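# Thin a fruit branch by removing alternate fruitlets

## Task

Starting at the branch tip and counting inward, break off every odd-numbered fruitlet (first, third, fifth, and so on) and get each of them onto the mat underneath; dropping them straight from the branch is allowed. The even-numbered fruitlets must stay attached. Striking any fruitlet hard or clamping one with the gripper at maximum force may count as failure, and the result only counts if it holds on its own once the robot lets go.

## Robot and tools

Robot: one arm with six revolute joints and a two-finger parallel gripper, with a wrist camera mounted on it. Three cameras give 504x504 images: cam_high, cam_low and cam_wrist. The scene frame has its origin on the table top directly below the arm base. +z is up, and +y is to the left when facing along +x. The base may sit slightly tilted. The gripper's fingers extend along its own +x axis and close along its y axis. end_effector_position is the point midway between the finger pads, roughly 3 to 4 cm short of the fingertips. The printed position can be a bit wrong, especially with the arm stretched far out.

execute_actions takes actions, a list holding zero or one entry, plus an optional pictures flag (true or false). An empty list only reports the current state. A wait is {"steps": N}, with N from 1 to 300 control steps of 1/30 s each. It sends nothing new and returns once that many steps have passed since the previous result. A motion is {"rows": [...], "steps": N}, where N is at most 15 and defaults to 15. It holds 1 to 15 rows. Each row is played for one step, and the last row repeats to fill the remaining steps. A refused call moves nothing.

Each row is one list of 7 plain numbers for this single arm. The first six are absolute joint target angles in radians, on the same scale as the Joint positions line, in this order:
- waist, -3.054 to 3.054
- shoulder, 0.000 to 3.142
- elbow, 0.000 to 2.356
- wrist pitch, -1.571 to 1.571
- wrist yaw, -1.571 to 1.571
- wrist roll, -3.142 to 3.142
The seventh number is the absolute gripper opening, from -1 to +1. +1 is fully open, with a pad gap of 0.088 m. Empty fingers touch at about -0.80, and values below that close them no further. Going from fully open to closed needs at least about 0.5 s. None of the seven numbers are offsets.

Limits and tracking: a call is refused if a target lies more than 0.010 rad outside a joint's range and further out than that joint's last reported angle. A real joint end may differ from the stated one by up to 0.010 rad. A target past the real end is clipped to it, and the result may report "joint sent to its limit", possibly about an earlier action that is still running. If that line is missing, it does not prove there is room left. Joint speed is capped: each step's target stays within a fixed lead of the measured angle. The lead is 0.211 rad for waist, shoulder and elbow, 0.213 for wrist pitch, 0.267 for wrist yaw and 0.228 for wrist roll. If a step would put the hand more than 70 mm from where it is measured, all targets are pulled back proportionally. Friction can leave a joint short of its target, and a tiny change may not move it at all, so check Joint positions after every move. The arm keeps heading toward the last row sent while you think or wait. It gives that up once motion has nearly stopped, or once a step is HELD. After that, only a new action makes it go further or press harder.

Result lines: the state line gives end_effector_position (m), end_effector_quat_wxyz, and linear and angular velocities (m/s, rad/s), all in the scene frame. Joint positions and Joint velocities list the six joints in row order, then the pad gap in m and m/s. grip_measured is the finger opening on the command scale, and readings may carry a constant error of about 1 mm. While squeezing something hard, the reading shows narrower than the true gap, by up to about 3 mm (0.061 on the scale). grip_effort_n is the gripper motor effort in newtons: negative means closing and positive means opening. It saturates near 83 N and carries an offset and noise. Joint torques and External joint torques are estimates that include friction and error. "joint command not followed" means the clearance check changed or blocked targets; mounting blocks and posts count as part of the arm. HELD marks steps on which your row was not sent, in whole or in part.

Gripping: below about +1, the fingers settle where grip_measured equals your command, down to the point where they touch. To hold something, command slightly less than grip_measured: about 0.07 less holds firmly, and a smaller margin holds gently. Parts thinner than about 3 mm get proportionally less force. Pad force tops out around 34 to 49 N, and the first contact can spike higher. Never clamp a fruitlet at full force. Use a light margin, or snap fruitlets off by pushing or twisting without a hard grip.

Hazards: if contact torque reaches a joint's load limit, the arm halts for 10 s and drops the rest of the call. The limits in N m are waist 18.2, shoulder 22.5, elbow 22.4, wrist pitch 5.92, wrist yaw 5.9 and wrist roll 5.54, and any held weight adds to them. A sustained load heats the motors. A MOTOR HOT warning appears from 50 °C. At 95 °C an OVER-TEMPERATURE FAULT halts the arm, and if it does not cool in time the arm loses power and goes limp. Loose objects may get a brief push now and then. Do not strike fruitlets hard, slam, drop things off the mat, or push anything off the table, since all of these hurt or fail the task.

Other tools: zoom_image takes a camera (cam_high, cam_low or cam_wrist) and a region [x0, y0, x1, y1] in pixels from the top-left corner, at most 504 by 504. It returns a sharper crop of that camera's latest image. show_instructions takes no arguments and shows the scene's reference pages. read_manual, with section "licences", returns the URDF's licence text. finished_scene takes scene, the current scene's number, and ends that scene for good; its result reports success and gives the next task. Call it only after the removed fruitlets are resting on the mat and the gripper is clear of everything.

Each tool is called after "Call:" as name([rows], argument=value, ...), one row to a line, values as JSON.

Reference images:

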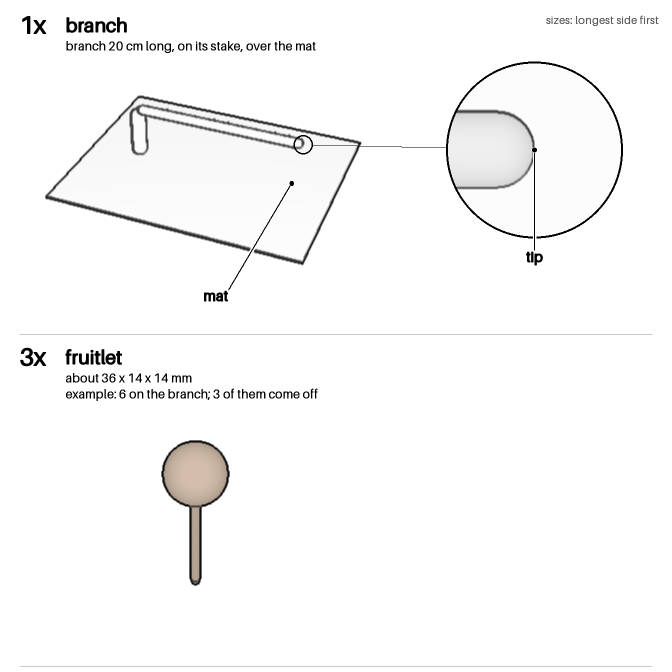

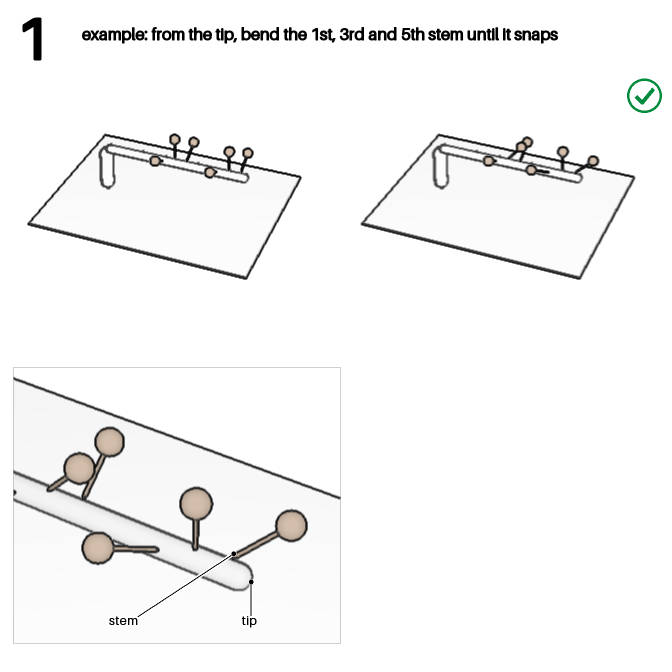

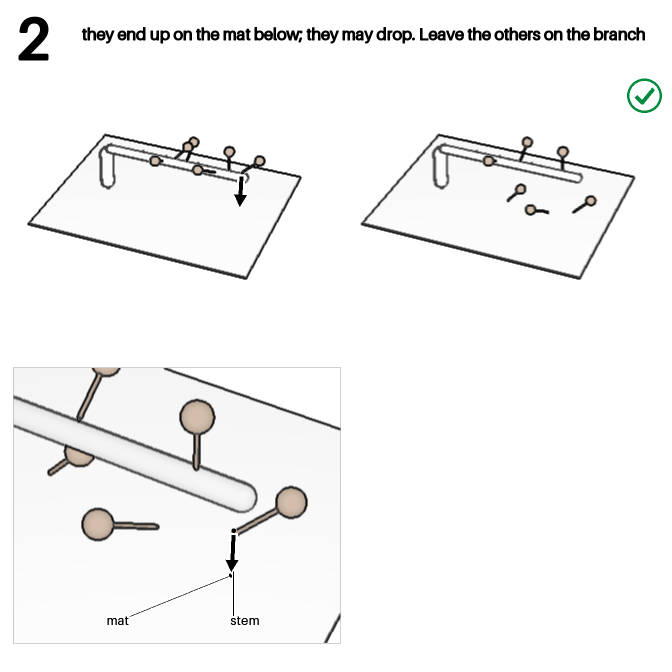

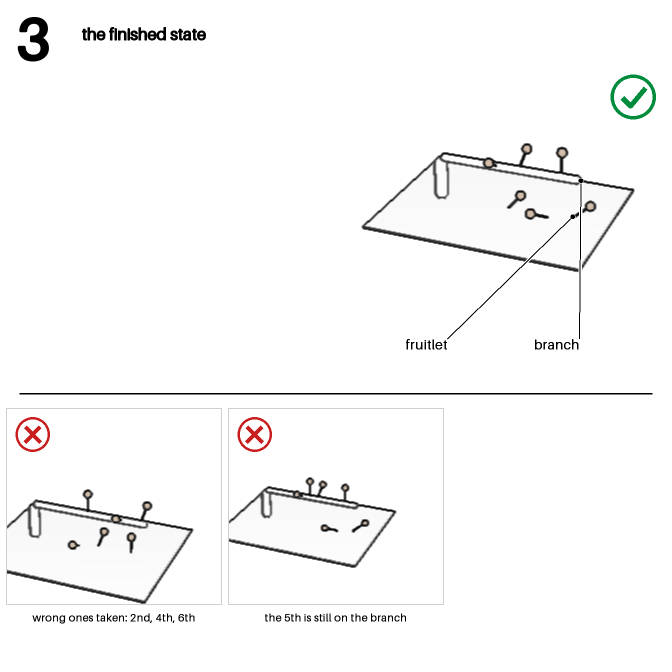

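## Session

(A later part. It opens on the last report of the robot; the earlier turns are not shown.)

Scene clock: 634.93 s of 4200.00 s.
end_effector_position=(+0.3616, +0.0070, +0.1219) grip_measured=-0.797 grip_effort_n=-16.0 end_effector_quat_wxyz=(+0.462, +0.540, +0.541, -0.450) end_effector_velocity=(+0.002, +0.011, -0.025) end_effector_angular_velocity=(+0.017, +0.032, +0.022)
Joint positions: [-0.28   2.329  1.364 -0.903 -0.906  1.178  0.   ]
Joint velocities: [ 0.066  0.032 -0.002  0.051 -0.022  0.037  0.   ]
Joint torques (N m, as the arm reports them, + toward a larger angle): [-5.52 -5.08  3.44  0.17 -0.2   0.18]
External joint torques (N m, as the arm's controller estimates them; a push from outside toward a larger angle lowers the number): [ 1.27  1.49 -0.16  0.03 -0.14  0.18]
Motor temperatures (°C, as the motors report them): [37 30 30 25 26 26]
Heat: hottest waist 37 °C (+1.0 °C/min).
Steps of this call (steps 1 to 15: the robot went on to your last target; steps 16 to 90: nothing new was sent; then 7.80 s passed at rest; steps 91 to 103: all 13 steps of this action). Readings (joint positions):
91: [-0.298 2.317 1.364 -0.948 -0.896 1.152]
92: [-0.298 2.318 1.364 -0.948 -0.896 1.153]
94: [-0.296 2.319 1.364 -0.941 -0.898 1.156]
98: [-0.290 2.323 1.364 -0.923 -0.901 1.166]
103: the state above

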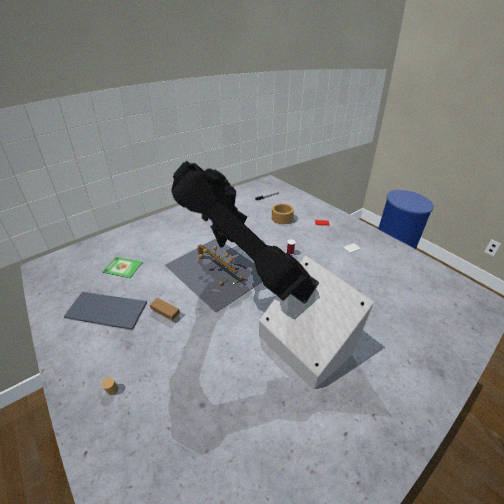

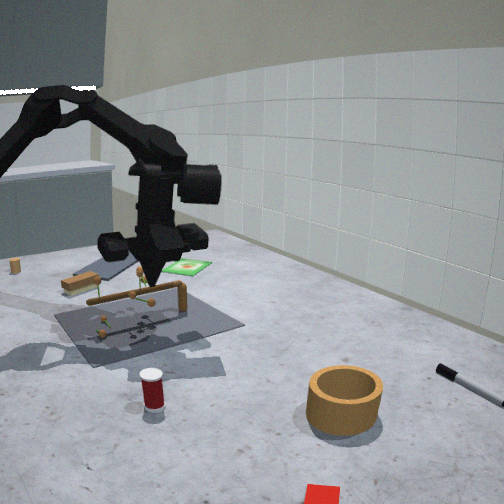

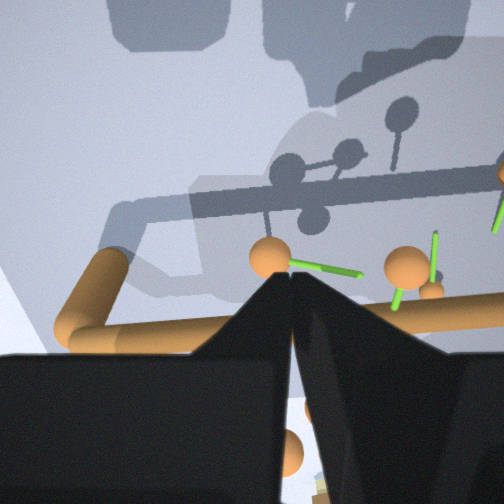

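Call:
execute_actions([
  {"rows":[[-0.30,2.325,1.39,-0.95,-0.895,1.15,-0.8],[-0.33,2.315,1.42,-1.02,-0.885,1.11,-0.8],[-0.36,2.305,1.455,-1.10,-0.875,1.07,-0.8],[-0.39,2.29,1.49,-1.18,-0.865,1.025,-0.8],[-0.40,2.28,1.51,-1.21,-0.86,1.01,-0.8],[-0.40,2.28,1.51,-1.21,-0.86,1.01,-0.8],[-0.36,2.25,1.515,-1.20,-0.81,1.07,-0.8],[-0.32,2.22,1.515,-1.18,-0.76,1.14,-0.8],[-0.28,2.19,1.515,-1.16,-0.71,1.21,-0.8],[-0.23,2.155,1.51,-1.135,-0.65,1.29,-0.8]],"steps":15},
], pictures=false)

Call:
execute_actions([
  {"rows":[[-0.19,2.12,1.51,-1.11,-0.60,1.36,-0.8],[-0.15,2.09,1.506,-1.085,-0.55,1.43,-0.8],[-0.112,2.065,1.503,-1.059,-0.505,1.493,-0.8]],"steps":15},
])

Scene clock: 667.50 s of 4200.00 s.
end_effector_position=(+0.3691, +0.0477, +0.1750) grip_measured=-0.797 grip_effort_n=-16.5 end_effector_quat_wxyz=(+0.508, +0.465, +0.505, -0.521) end_effector_velocity=(+0.002, +0.082, -0.020) end_effector_angular_velocity=(-0.270, +0.094, +0.077)
Joint positions: [-0.23   2.164  1.51  -1.139 -0.682  1.257  0.   ]
Joint velocities: [ 0.276 -0.173  0.027  0.007  0.227  0.271  0.   ]
Joint torques (N m, as the arm reports them, + toward a larger angle): [-7.47 -5.44  3.93  0.15  0.43  0.26]
External joint torques (N m, as the arm's controller estimates them; a push from outside toward a larger angle lowers the number): [ 1.43 -0.78  0.85  0.03  0.12  0.23]
Motor temperatures (°C, as the motors report them): [38 30 30 25 26 26]
Heat: hottest waist 38 °C (+1.0 °C/min).
Steps of this call (steps 1 to 15: the robot went on to your last target; steps 16 to 90: nothing new was sent; then 29.07 s passed at rest; steps 91 to 105: all 15 steps of this action). Readings (joint positions):
91: [-0.277 2.332 1.366 -0.904 -0.908 1.182]
92: [-0.282 2.332 1.376 -0.935 -0.905 1.166]
94: [-0.310 2.330 1.410 -1.032 -0.890 1.114]
98: [-0.377 2.290 1.478 -1.146 -0.832 1.077]
105: the state above

Scene clock: 668.00 s of 4200.00 s.
end_effector_position=(+0.3790, +0.0730, +0.1714) grip_measured=-0.797 grip_effort_n=-16.5 end_effector_quat_wxyz=(+0.556, +0.429, +0.435, -0.565) end_effector_velocity=(+0.002, -0.003, +0.000) end_effector_angular_velocity=(-0.009, -0.015, +0.003)
Joint positions: [-0.112  2.072  1.508 -1.063 -0.51   1.484  0.   ]
Joint velocities: [-0.002 -0.002 -0.007  0.022  0.007  0.007  0.   ]
Joint torques (N m, as the arm reports them, + toward a larger angle): [-5.68 -6.88  3.78  0.24  0.37  0.21]
External joint torques (N m, as the arm's controller estimates them; a push from outside toward a larger angle lowers the number): [ 1.04 -0.57 -0.24  0.01  0.13  0.21]
Motor temperatures (°C, as the motors report them): [38 30 30 25 26 26]
Heat: hottest waist 38 °C (+1.0 °C/min).
Steps of this call (steps 1 to 15: all 15 steps of this action). Readings (joint positions):
1: [-0.221 2.155 1.510 -1.133 -0.662 1.281]
2: [-0.210 2.147 1.510 -1.123 -0.630 1.318]
4: [-0.177 2.126 1.508 -1.093 -0.569 1.397]
8: [-0.118 2.081 1.508 -1.070 -0.531 1.461]
15: the state above

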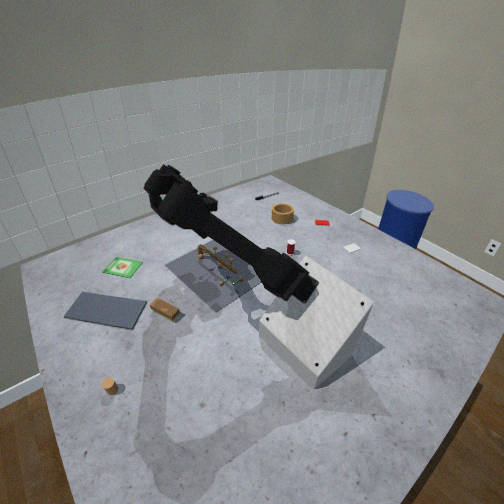

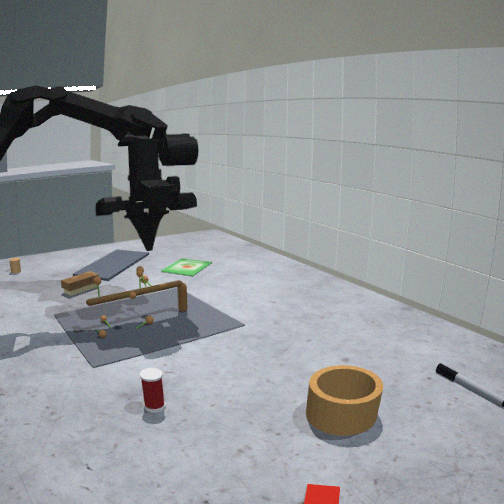

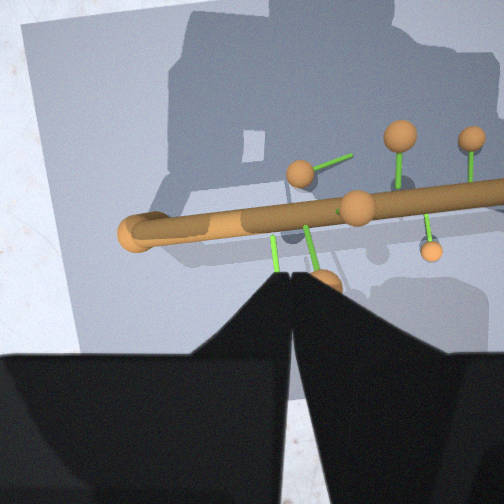

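Call:
execute_actions([
  {"rows":[[-0.100,2.080,1.495,-1.045,-0.508,1.497,-0.8],[-0.092,2.081,1.487,-1.030,-0.508,1.506,-0.8],[-0.084,2.083,1.478,-1.015,-0.508,1.515,-0.8],[-0.076,2.084,1.469,-1.000,-0.508,1.524,-0.8],[-0.068,2.085,1.460,-0.985,-0.508,1.533,-0.8],[-0.060,2.086,1.451,-0.970,-0.508,1.542,-0.8],[-0.052,2.087,1.442,-0.955,-0.508,1.551,-0.8],[-0.045,2.088,1.434,-0.940,-0.508,1.560,-0.8],[-0.038,2.089,1.426,-0.926,-0.508,1.568,-0.8],[-0.031,2.090,1.418,-0.913,-0.508,1.576,-0.8],[-0.025,2.091,1.412,-0.903,-0.508,1.583,-0.8],[-0.022,2.092,1.409,-0.899,-0.508,1.586,-0.8]],"steps":15},
], pictures=false)

Call:
execute_actions([
  {"steps":8},
])

Call:
zoom_image(camera="cam_low", region=[100, 240, 200, 320])

Scene clock: 687.93 s of 4200.00 s.
end_effector_position=(+0.3779, +0.0797, +0.1320) grip_measured=-0.797 grip_effort_n=-16.5 end_effector_quat_wxyz=(+0.561, +0.425, +0.436, -0.561) end_effector_velocity=(-0.015, -0.003, -0.035) end_effector_angular_velocity=(-0.008, +0.041, -0.035)
Joint positions: [-0.026  2.08   1.422 -0.913 -0.508  1.573  0.   ]
Joint velocities: [ 0.061  0.022 -0.081  0.081  0.007  0.066  0.   ]
Joint torques (N m, as the arm reports them, + toward a larger angle): [-5.75 -5.22  3.27  0.24  0.25  0.22]
External joint torques (N m, as the arm's controller estimates them; a push from outside toward a larger angle lowers the number): [ 1.34  1.46 -0.58  0.03 -0.01  0.21]
Motor temperatures (°C, as the motors report them): [39 31 30 25 26 26]
Heat: hottest waist 39 °C (+2.0 °C/min).
Steps of this call (steps 1 to 15: the robot went on to your last target; steps 16 to 90: nothing new was sent; then 16.43 s passed at rest; steps 91 to 105: all 15 steps of this action). Readings (joint positions):
91: [-0.112 2.072 1.507 -1.059 -0.508 1.488]
92: [-0.110 2.072 1.505 -1.051 -0.508 1.491]
94: [-0.101 2.072 1.496 -1.030 -0.508 1.501]
98: [-0.070 2.072 1.465 -0.980 -0.508 1.531]
105: the state above

Scene clock: 688.20 s of 4200.00 s.
end_effector_position=(+0.3785, +0.0794, +0.1306) grip_measured=-0.797 grip_effort_n=-16.5 end_effector_quat_wxyz=(+0.562, +0.426, +0.434, -0.560) end_effector_velocity=(-0.004, -0.002, +0.000) end_effector_angular_velocity=(+0.007, +0.005, -0.024)
Joint positions: [-0.024  2.081  1.418 -0.902 -0.508  1.579  0.   ]
Joint velocities: [-0.007 -0.002 -0.012 -0.007 -0.007  0.007  0.   ]
Joint torques (N m, as the arm reports them, + toward a larger angle): [-5.48 -5.05  3.05  0.2   0.25  0.23]
External joint torques (N m, as the arm's controller estimates them; a push from outside toward a larger angle lowers the number): [ 1.28  1.39 -0.64  0.02  0.    0.22]
Motor temperatures (°C, as the motors report them): [39 31 30 25 26 26]
Heat: hottest waist 39 °C (+2.0 °C/min).
Steps of this call (steps 1 to 8: the robot went on to your last target). Readings (joint positions):
1: [-0.025 2.080 1.420 -0.910 -0.508 1.575]
2: [-0.024 2.081 1.419 -0.908 -0.508 1.576]
4: [-0.024 2.081 1.418 -0.904 -0.508 1.578]
8: the state above

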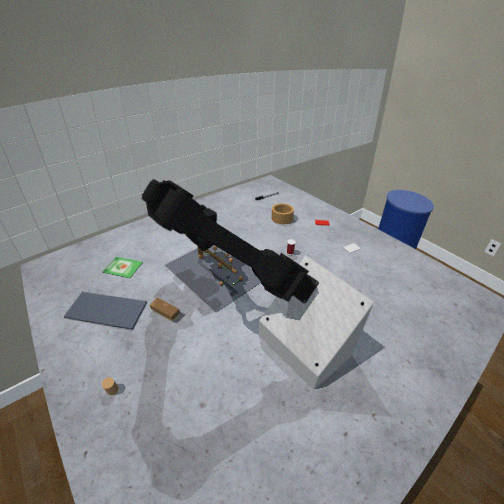

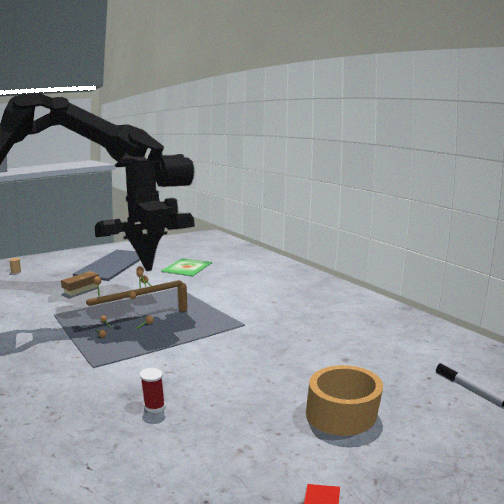

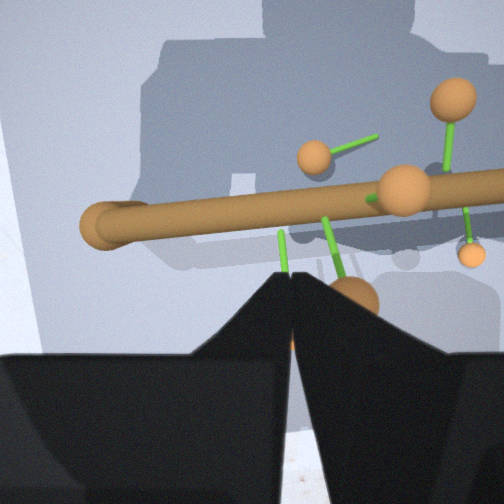

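Region (100, 240, 200, 320) of cam_low's 504x504 image, scaled by 5.040, with more detail than that image has; it fills the top 403 rows of this view, and the rest is white.

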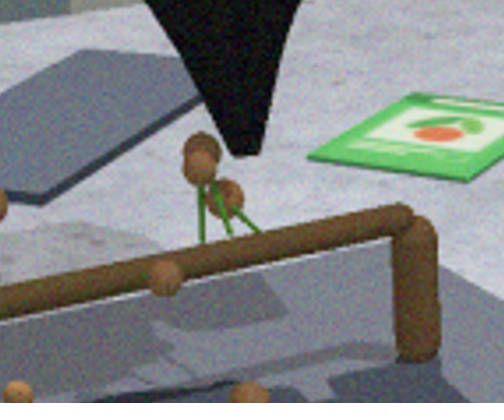

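Call:
execute_actions([
  {"rows":[[-0.022,2.073,1.404,-0.897,-0.508,1.586,-0.8],[-0.022,2.068,1.397,-0.894,-0.508,1.586,-0.8],[-0.022,2.064,1.390,-0.892,-0.508,1.586,-0.8],[-0.022,2.059,1.383,-0.889,-0.508,1.586,-0.8],[-0.022,2.054,1.376,-0.887,-0.508,1.586,-0.8],[-0.021,2.050,1.368,-0.884,-0.508,1.587,-0.8],[-0.020,2.045,1.360,-0.880,-0.508,1.588,-0.8],[-0.019,2.041,1.352,-0.876,-0.508,1.589,-0.8],[-0.018,2.036,1.344,-0.872,-0.508,1.590,-0.8],[-0.017,2.032,1.336,-0.868,-0.508,1.591,-0.8],[-0.016,2.027,1.328,-0.864,-0.508,1.592,-0.8],[-0.015,2.023,1.320,-0.860,-0.508,1.593,-0.8],[-0.014,2.018,1.312,-0.856,-0.508,1.594,-0.8],[-0.013,2.013,1.305,-0.852,-0.508,1.594,-0.8],[-0.013,2.009,1.298,-0.849,-0.508,1.594,-0.8]],"steps":15},
])

Call:
zoom_image(camera="cam_low", region=[100, 240, 200, 320])

Scene clock: 705.27 s of 4200.00 s.
end_effector_position=(+0.3618, +0.0781, +0.1265) grip_measured=-0.797 grip_effort_n=-16.5 end_effector_quat_wxyz=(+0.560, +0.426, +0.434, -0.562) end_effector_velocity=(-0.039, +0.004, -0.007) end_effector_angular_velocity=(+0.008, -0.006, +0.027)
Joint positions: [-0.018  2.032  1.326 -0.861 -0.508  1.587  0.   ]
Joint velocities: [ 0.022 -0.139 -0.222  0.11  -0.007  0.007  0.   ]
Joint torques (N m, as the arm reports them, + toward a larger angle): [-5.21 -7.24  2.96  0.18  0.24  0.22]
External joint torques (N m, as the arm's controller estimates them; a push from outside toward a larger angle lowers the number): [ 1.32 -1.05 -0.71 -0.02  0.    0.22]
Motor temperatures (°C, as the motors report them): [39 31 29 25 26 26]
Heat: hottest waist 39 °C (+1.0 °C/min).
Steps of this call (steps 1 to 30: the robot went on to your last target; steps 31 to 90: nothing new was sent; then 13.57 s passed at rest; steps 91 to 105: all 15 steps of this action). Readings (joint positions):
91: [-0.024 2.081 1.416 -0.900 -0.508 1.580]
92: [-0.024 2.081 1.414 -0.899 -0.508 1.580]
94: [-0.024 2.079 1.406 -0.895 -0.508 1.580]
98: [-0.024 2.067 1.379 -0.887 -0.508 1.581]
105: the state above

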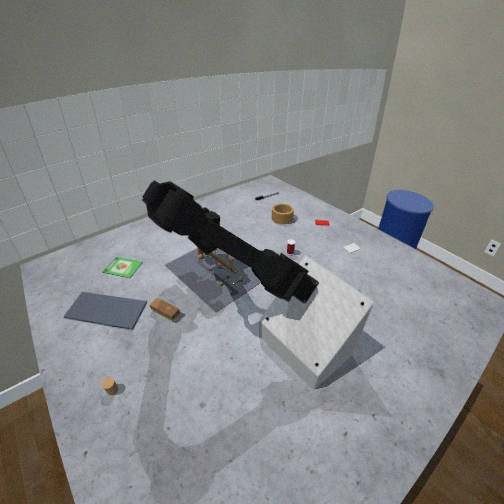

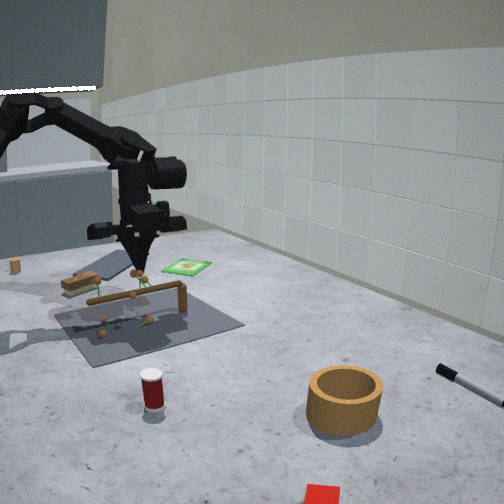

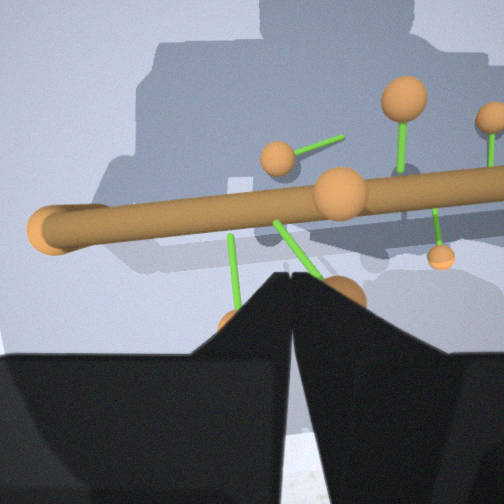

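Region (100, 240, 200, 320) of cam_low's 504x504 image, scaled by 5.040, with more detail than that image has; it fills the top 403 rows of this view, and the rest is white.

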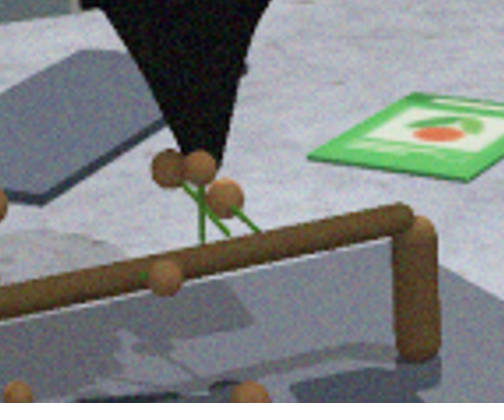

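Call:
execute_actions([
  {"rows":[[-0.012,2.006,1.292,-0.846,-0.508,1.595,-0.8],[-0.011,2.003,1.286,-0.843,-0.508,1.596,-0.8],[-0.010,2.000,1.280,-0.840,-0.508,1.597,-0.8],[-0.010,1.996,1.273,-0.836,-0.508,1.598,-0.8],[-0.009,1.993,1.267,-0.833,-0.508,1.599,-0.8],[-0.008,1.989,1.260,-0.829,-0.508,1.600,-0.8],[-0.007,1.986,1.254,-0.826,-0.508,1.601,-0.8],[-0.007,1.982,1.247,-0.822,-0.508,1.602,-0.8],[-0.006,1.979,1.241,-0.819,-0.508,1.603,-0.8],[-0.005,1.975,1.234,-0.815,-0.508,1.604,-0.8],[-0.004,1.972,1.228,-0.811,-0.508,1.605,-0.8],[-0.003,1.968,1.221,-0.807,-0.508,1.606,-0.8],[-0.002,1.965,1.215,-0.804,-0.508,1.607,-0.8],[-0.002,1.962,1.209,-0.801,-0.508,1.607,-0.8]],"steps":15},
])

Call:
zoom_image(camera="cam_low", region=[70, 250, 200, 350])

Scene clock: 718.10 s of 4200.00 s.
end_effector_position=(+0.3439, +0.0779, +0.1209) grip_measured=-0.797 grip_effort_n=-16.5 end_effector_quat_wxyz=(+0.560, +0.426, +0.435, -0.562) end_effector_velocity=(-0.031, +0.001, -0.008) end_effector_angular_velocity=(+0.007, +0.015, -0.018)
Joint positions: [-0.006  1.98   1.229 -0.811 -0.508  1.599  0.   ]
Joint velocities: [ 0.017 -0.081 -0.144  0.051 -0.007  0.022  0.   ]
Joint torques (N m, as the arm reports them, + toward a larger angle): [-4.95 -6.9   2.95  0.24  0.25  0.21]
External joint torques (N m, as the arm's controller estimates them; a push from outside toward a larger angle lowers the number): [ 1.17 -0.95 -0.68  0.02  0.01  0.21]
Motor temperatures (°C, as the motors report them): [39 32 29 25 26 26]
Heat: hottest waist 39 °C (+1.0 °C/min).
Steps of this call (steps 1 to 30: the robot went on to your last target; steps 31 to 90: nothing new was sent; then 9.33 s passed at rest; steps 91 to 105: all 15 steps of this action). Readings (joint positions):
91: [-0.016 2.020 1.305 -0.850 -0.508 1.588]
92: [-0.016 2.019 1.303 -0.848 -0.508 1.589]
94: [-0.015 2.015 1.295 -0.844 -0.508 1.590]
98: [-0.012 2.003 1.272 -0.833 -0.508 1.593]
105: the state above

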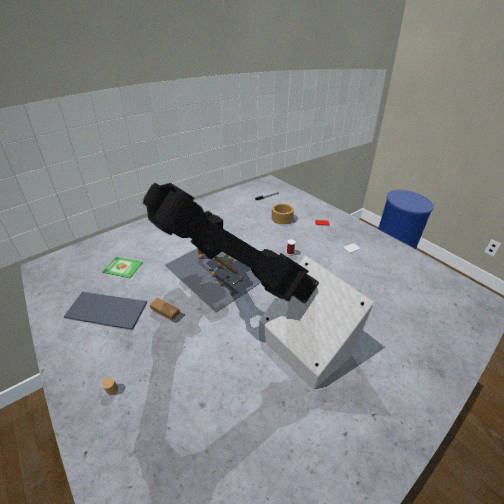

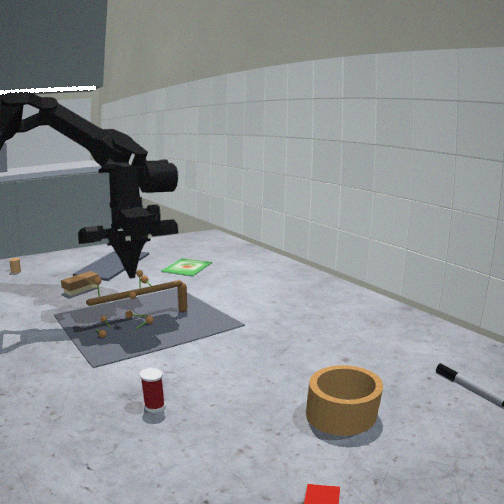

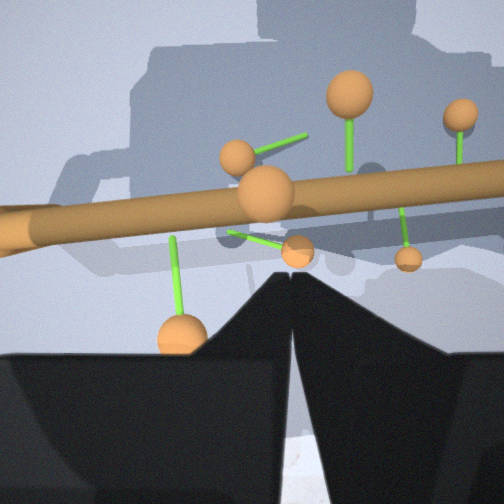

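Region (70, 250, 200, 350) of cam_low's 504x504 image, scaled by 3.877, with more detail than that image has; it fills the top 388 rows of this view, and the rest is white.

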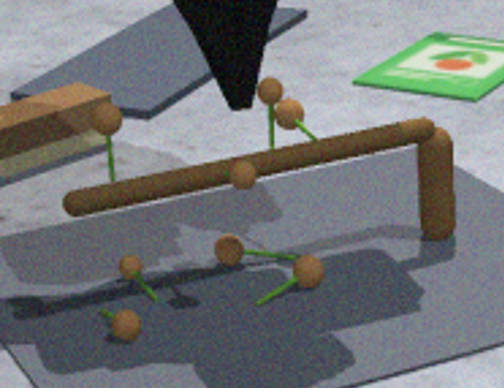

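Call:
execute_actions([
  {"rows":[[-0.03,1.965,1.24,-0.85,-0.508,1.575,-0.8],[-0.06,1.955,1.27,-0.91,-0.508,1.54,-0.8],[-0.10,1.94,1.31,-0.99,-0.508,1.50,-0.8]],"steps":14},
])

Scene clock: 721.80 s of 4200.00 s.
end_effector_position=(+0.3410, +0.0747, +0.1637) grip_measured=-0.797 grip_effort_n=-16.5 end_effector_quat_wxyz=(+0.551, +0.430, +0.432, -0.570) end_effector_velocity=(-0.009, +0.001, +0.003) end_effector_angular_velocity=(-0.004, +0.042, +0.019)
Joint positions: [-0.1    1.945  1.303 -0.985 -0.508  1.508  0.   ]
Joint velocities: [-0.002 -0.007  0.002 -0.051  0.007 -0.051  0.   ]
Joint torques (N m, as the arm reports them, + toward a larger angle): [-5.02 -6.11  4.81 -0.01  0.24 -0.26]
External joint torques (N m, as the arm's controller estimates them; a push from outside toward a larger angle lowers the number): [ 1.01 -0.49  0.85 -0.24  0.01 -0.26]
Motor temperatures (°C, as the motors report them): [39 32 29 25 26 26]
Heat: hottest waist 39 °C (+1.0 °C/min).
Steps of this call (steps 1 to 30: the robot went on to your last target; steps 31 to 90: nothing new was sent; then 0.23 s passed at rest; steps 91 to 104: all 14 steps of this action). Readings (joint positions):
91: [-0.006 1.973 1.219 -0.810 -0.508 1.600]
92: [-0.012 1.973 1.227 -0.835 -0.508 1.589]
94: [-0.043 1.971 1.255 -0.909 -0.508 1.552]
98: [-0.096 1.951 1.294 -0.963 -0.508 1.519]
104: the state above

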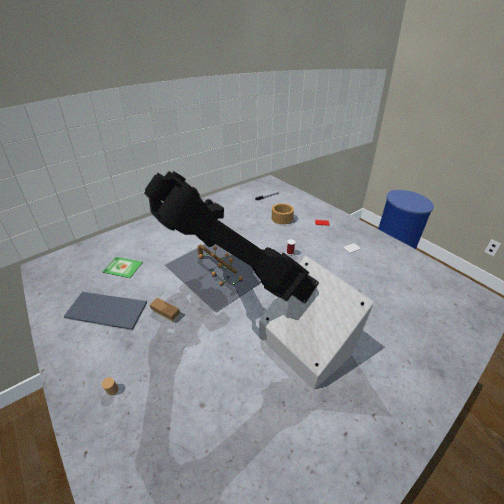

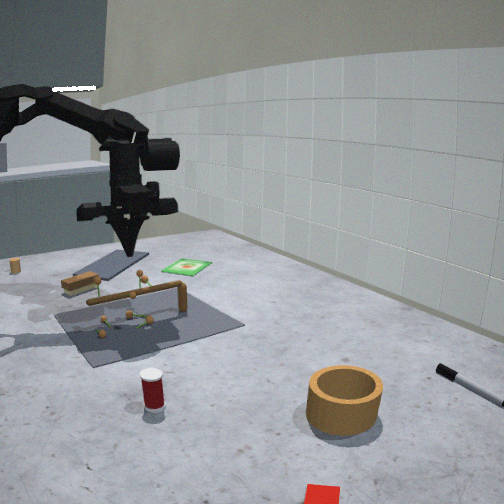

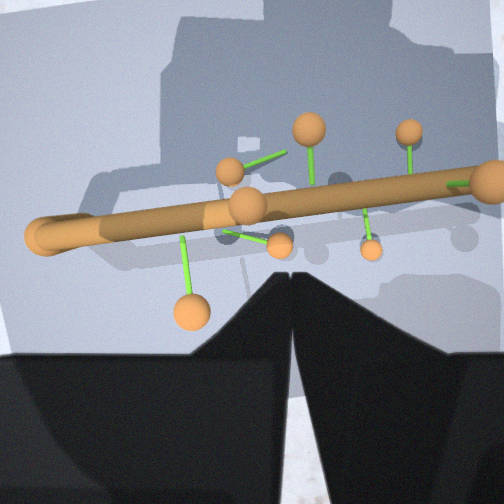

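Call:
finished_scene(scene=1)

The scene is finished: the task was done.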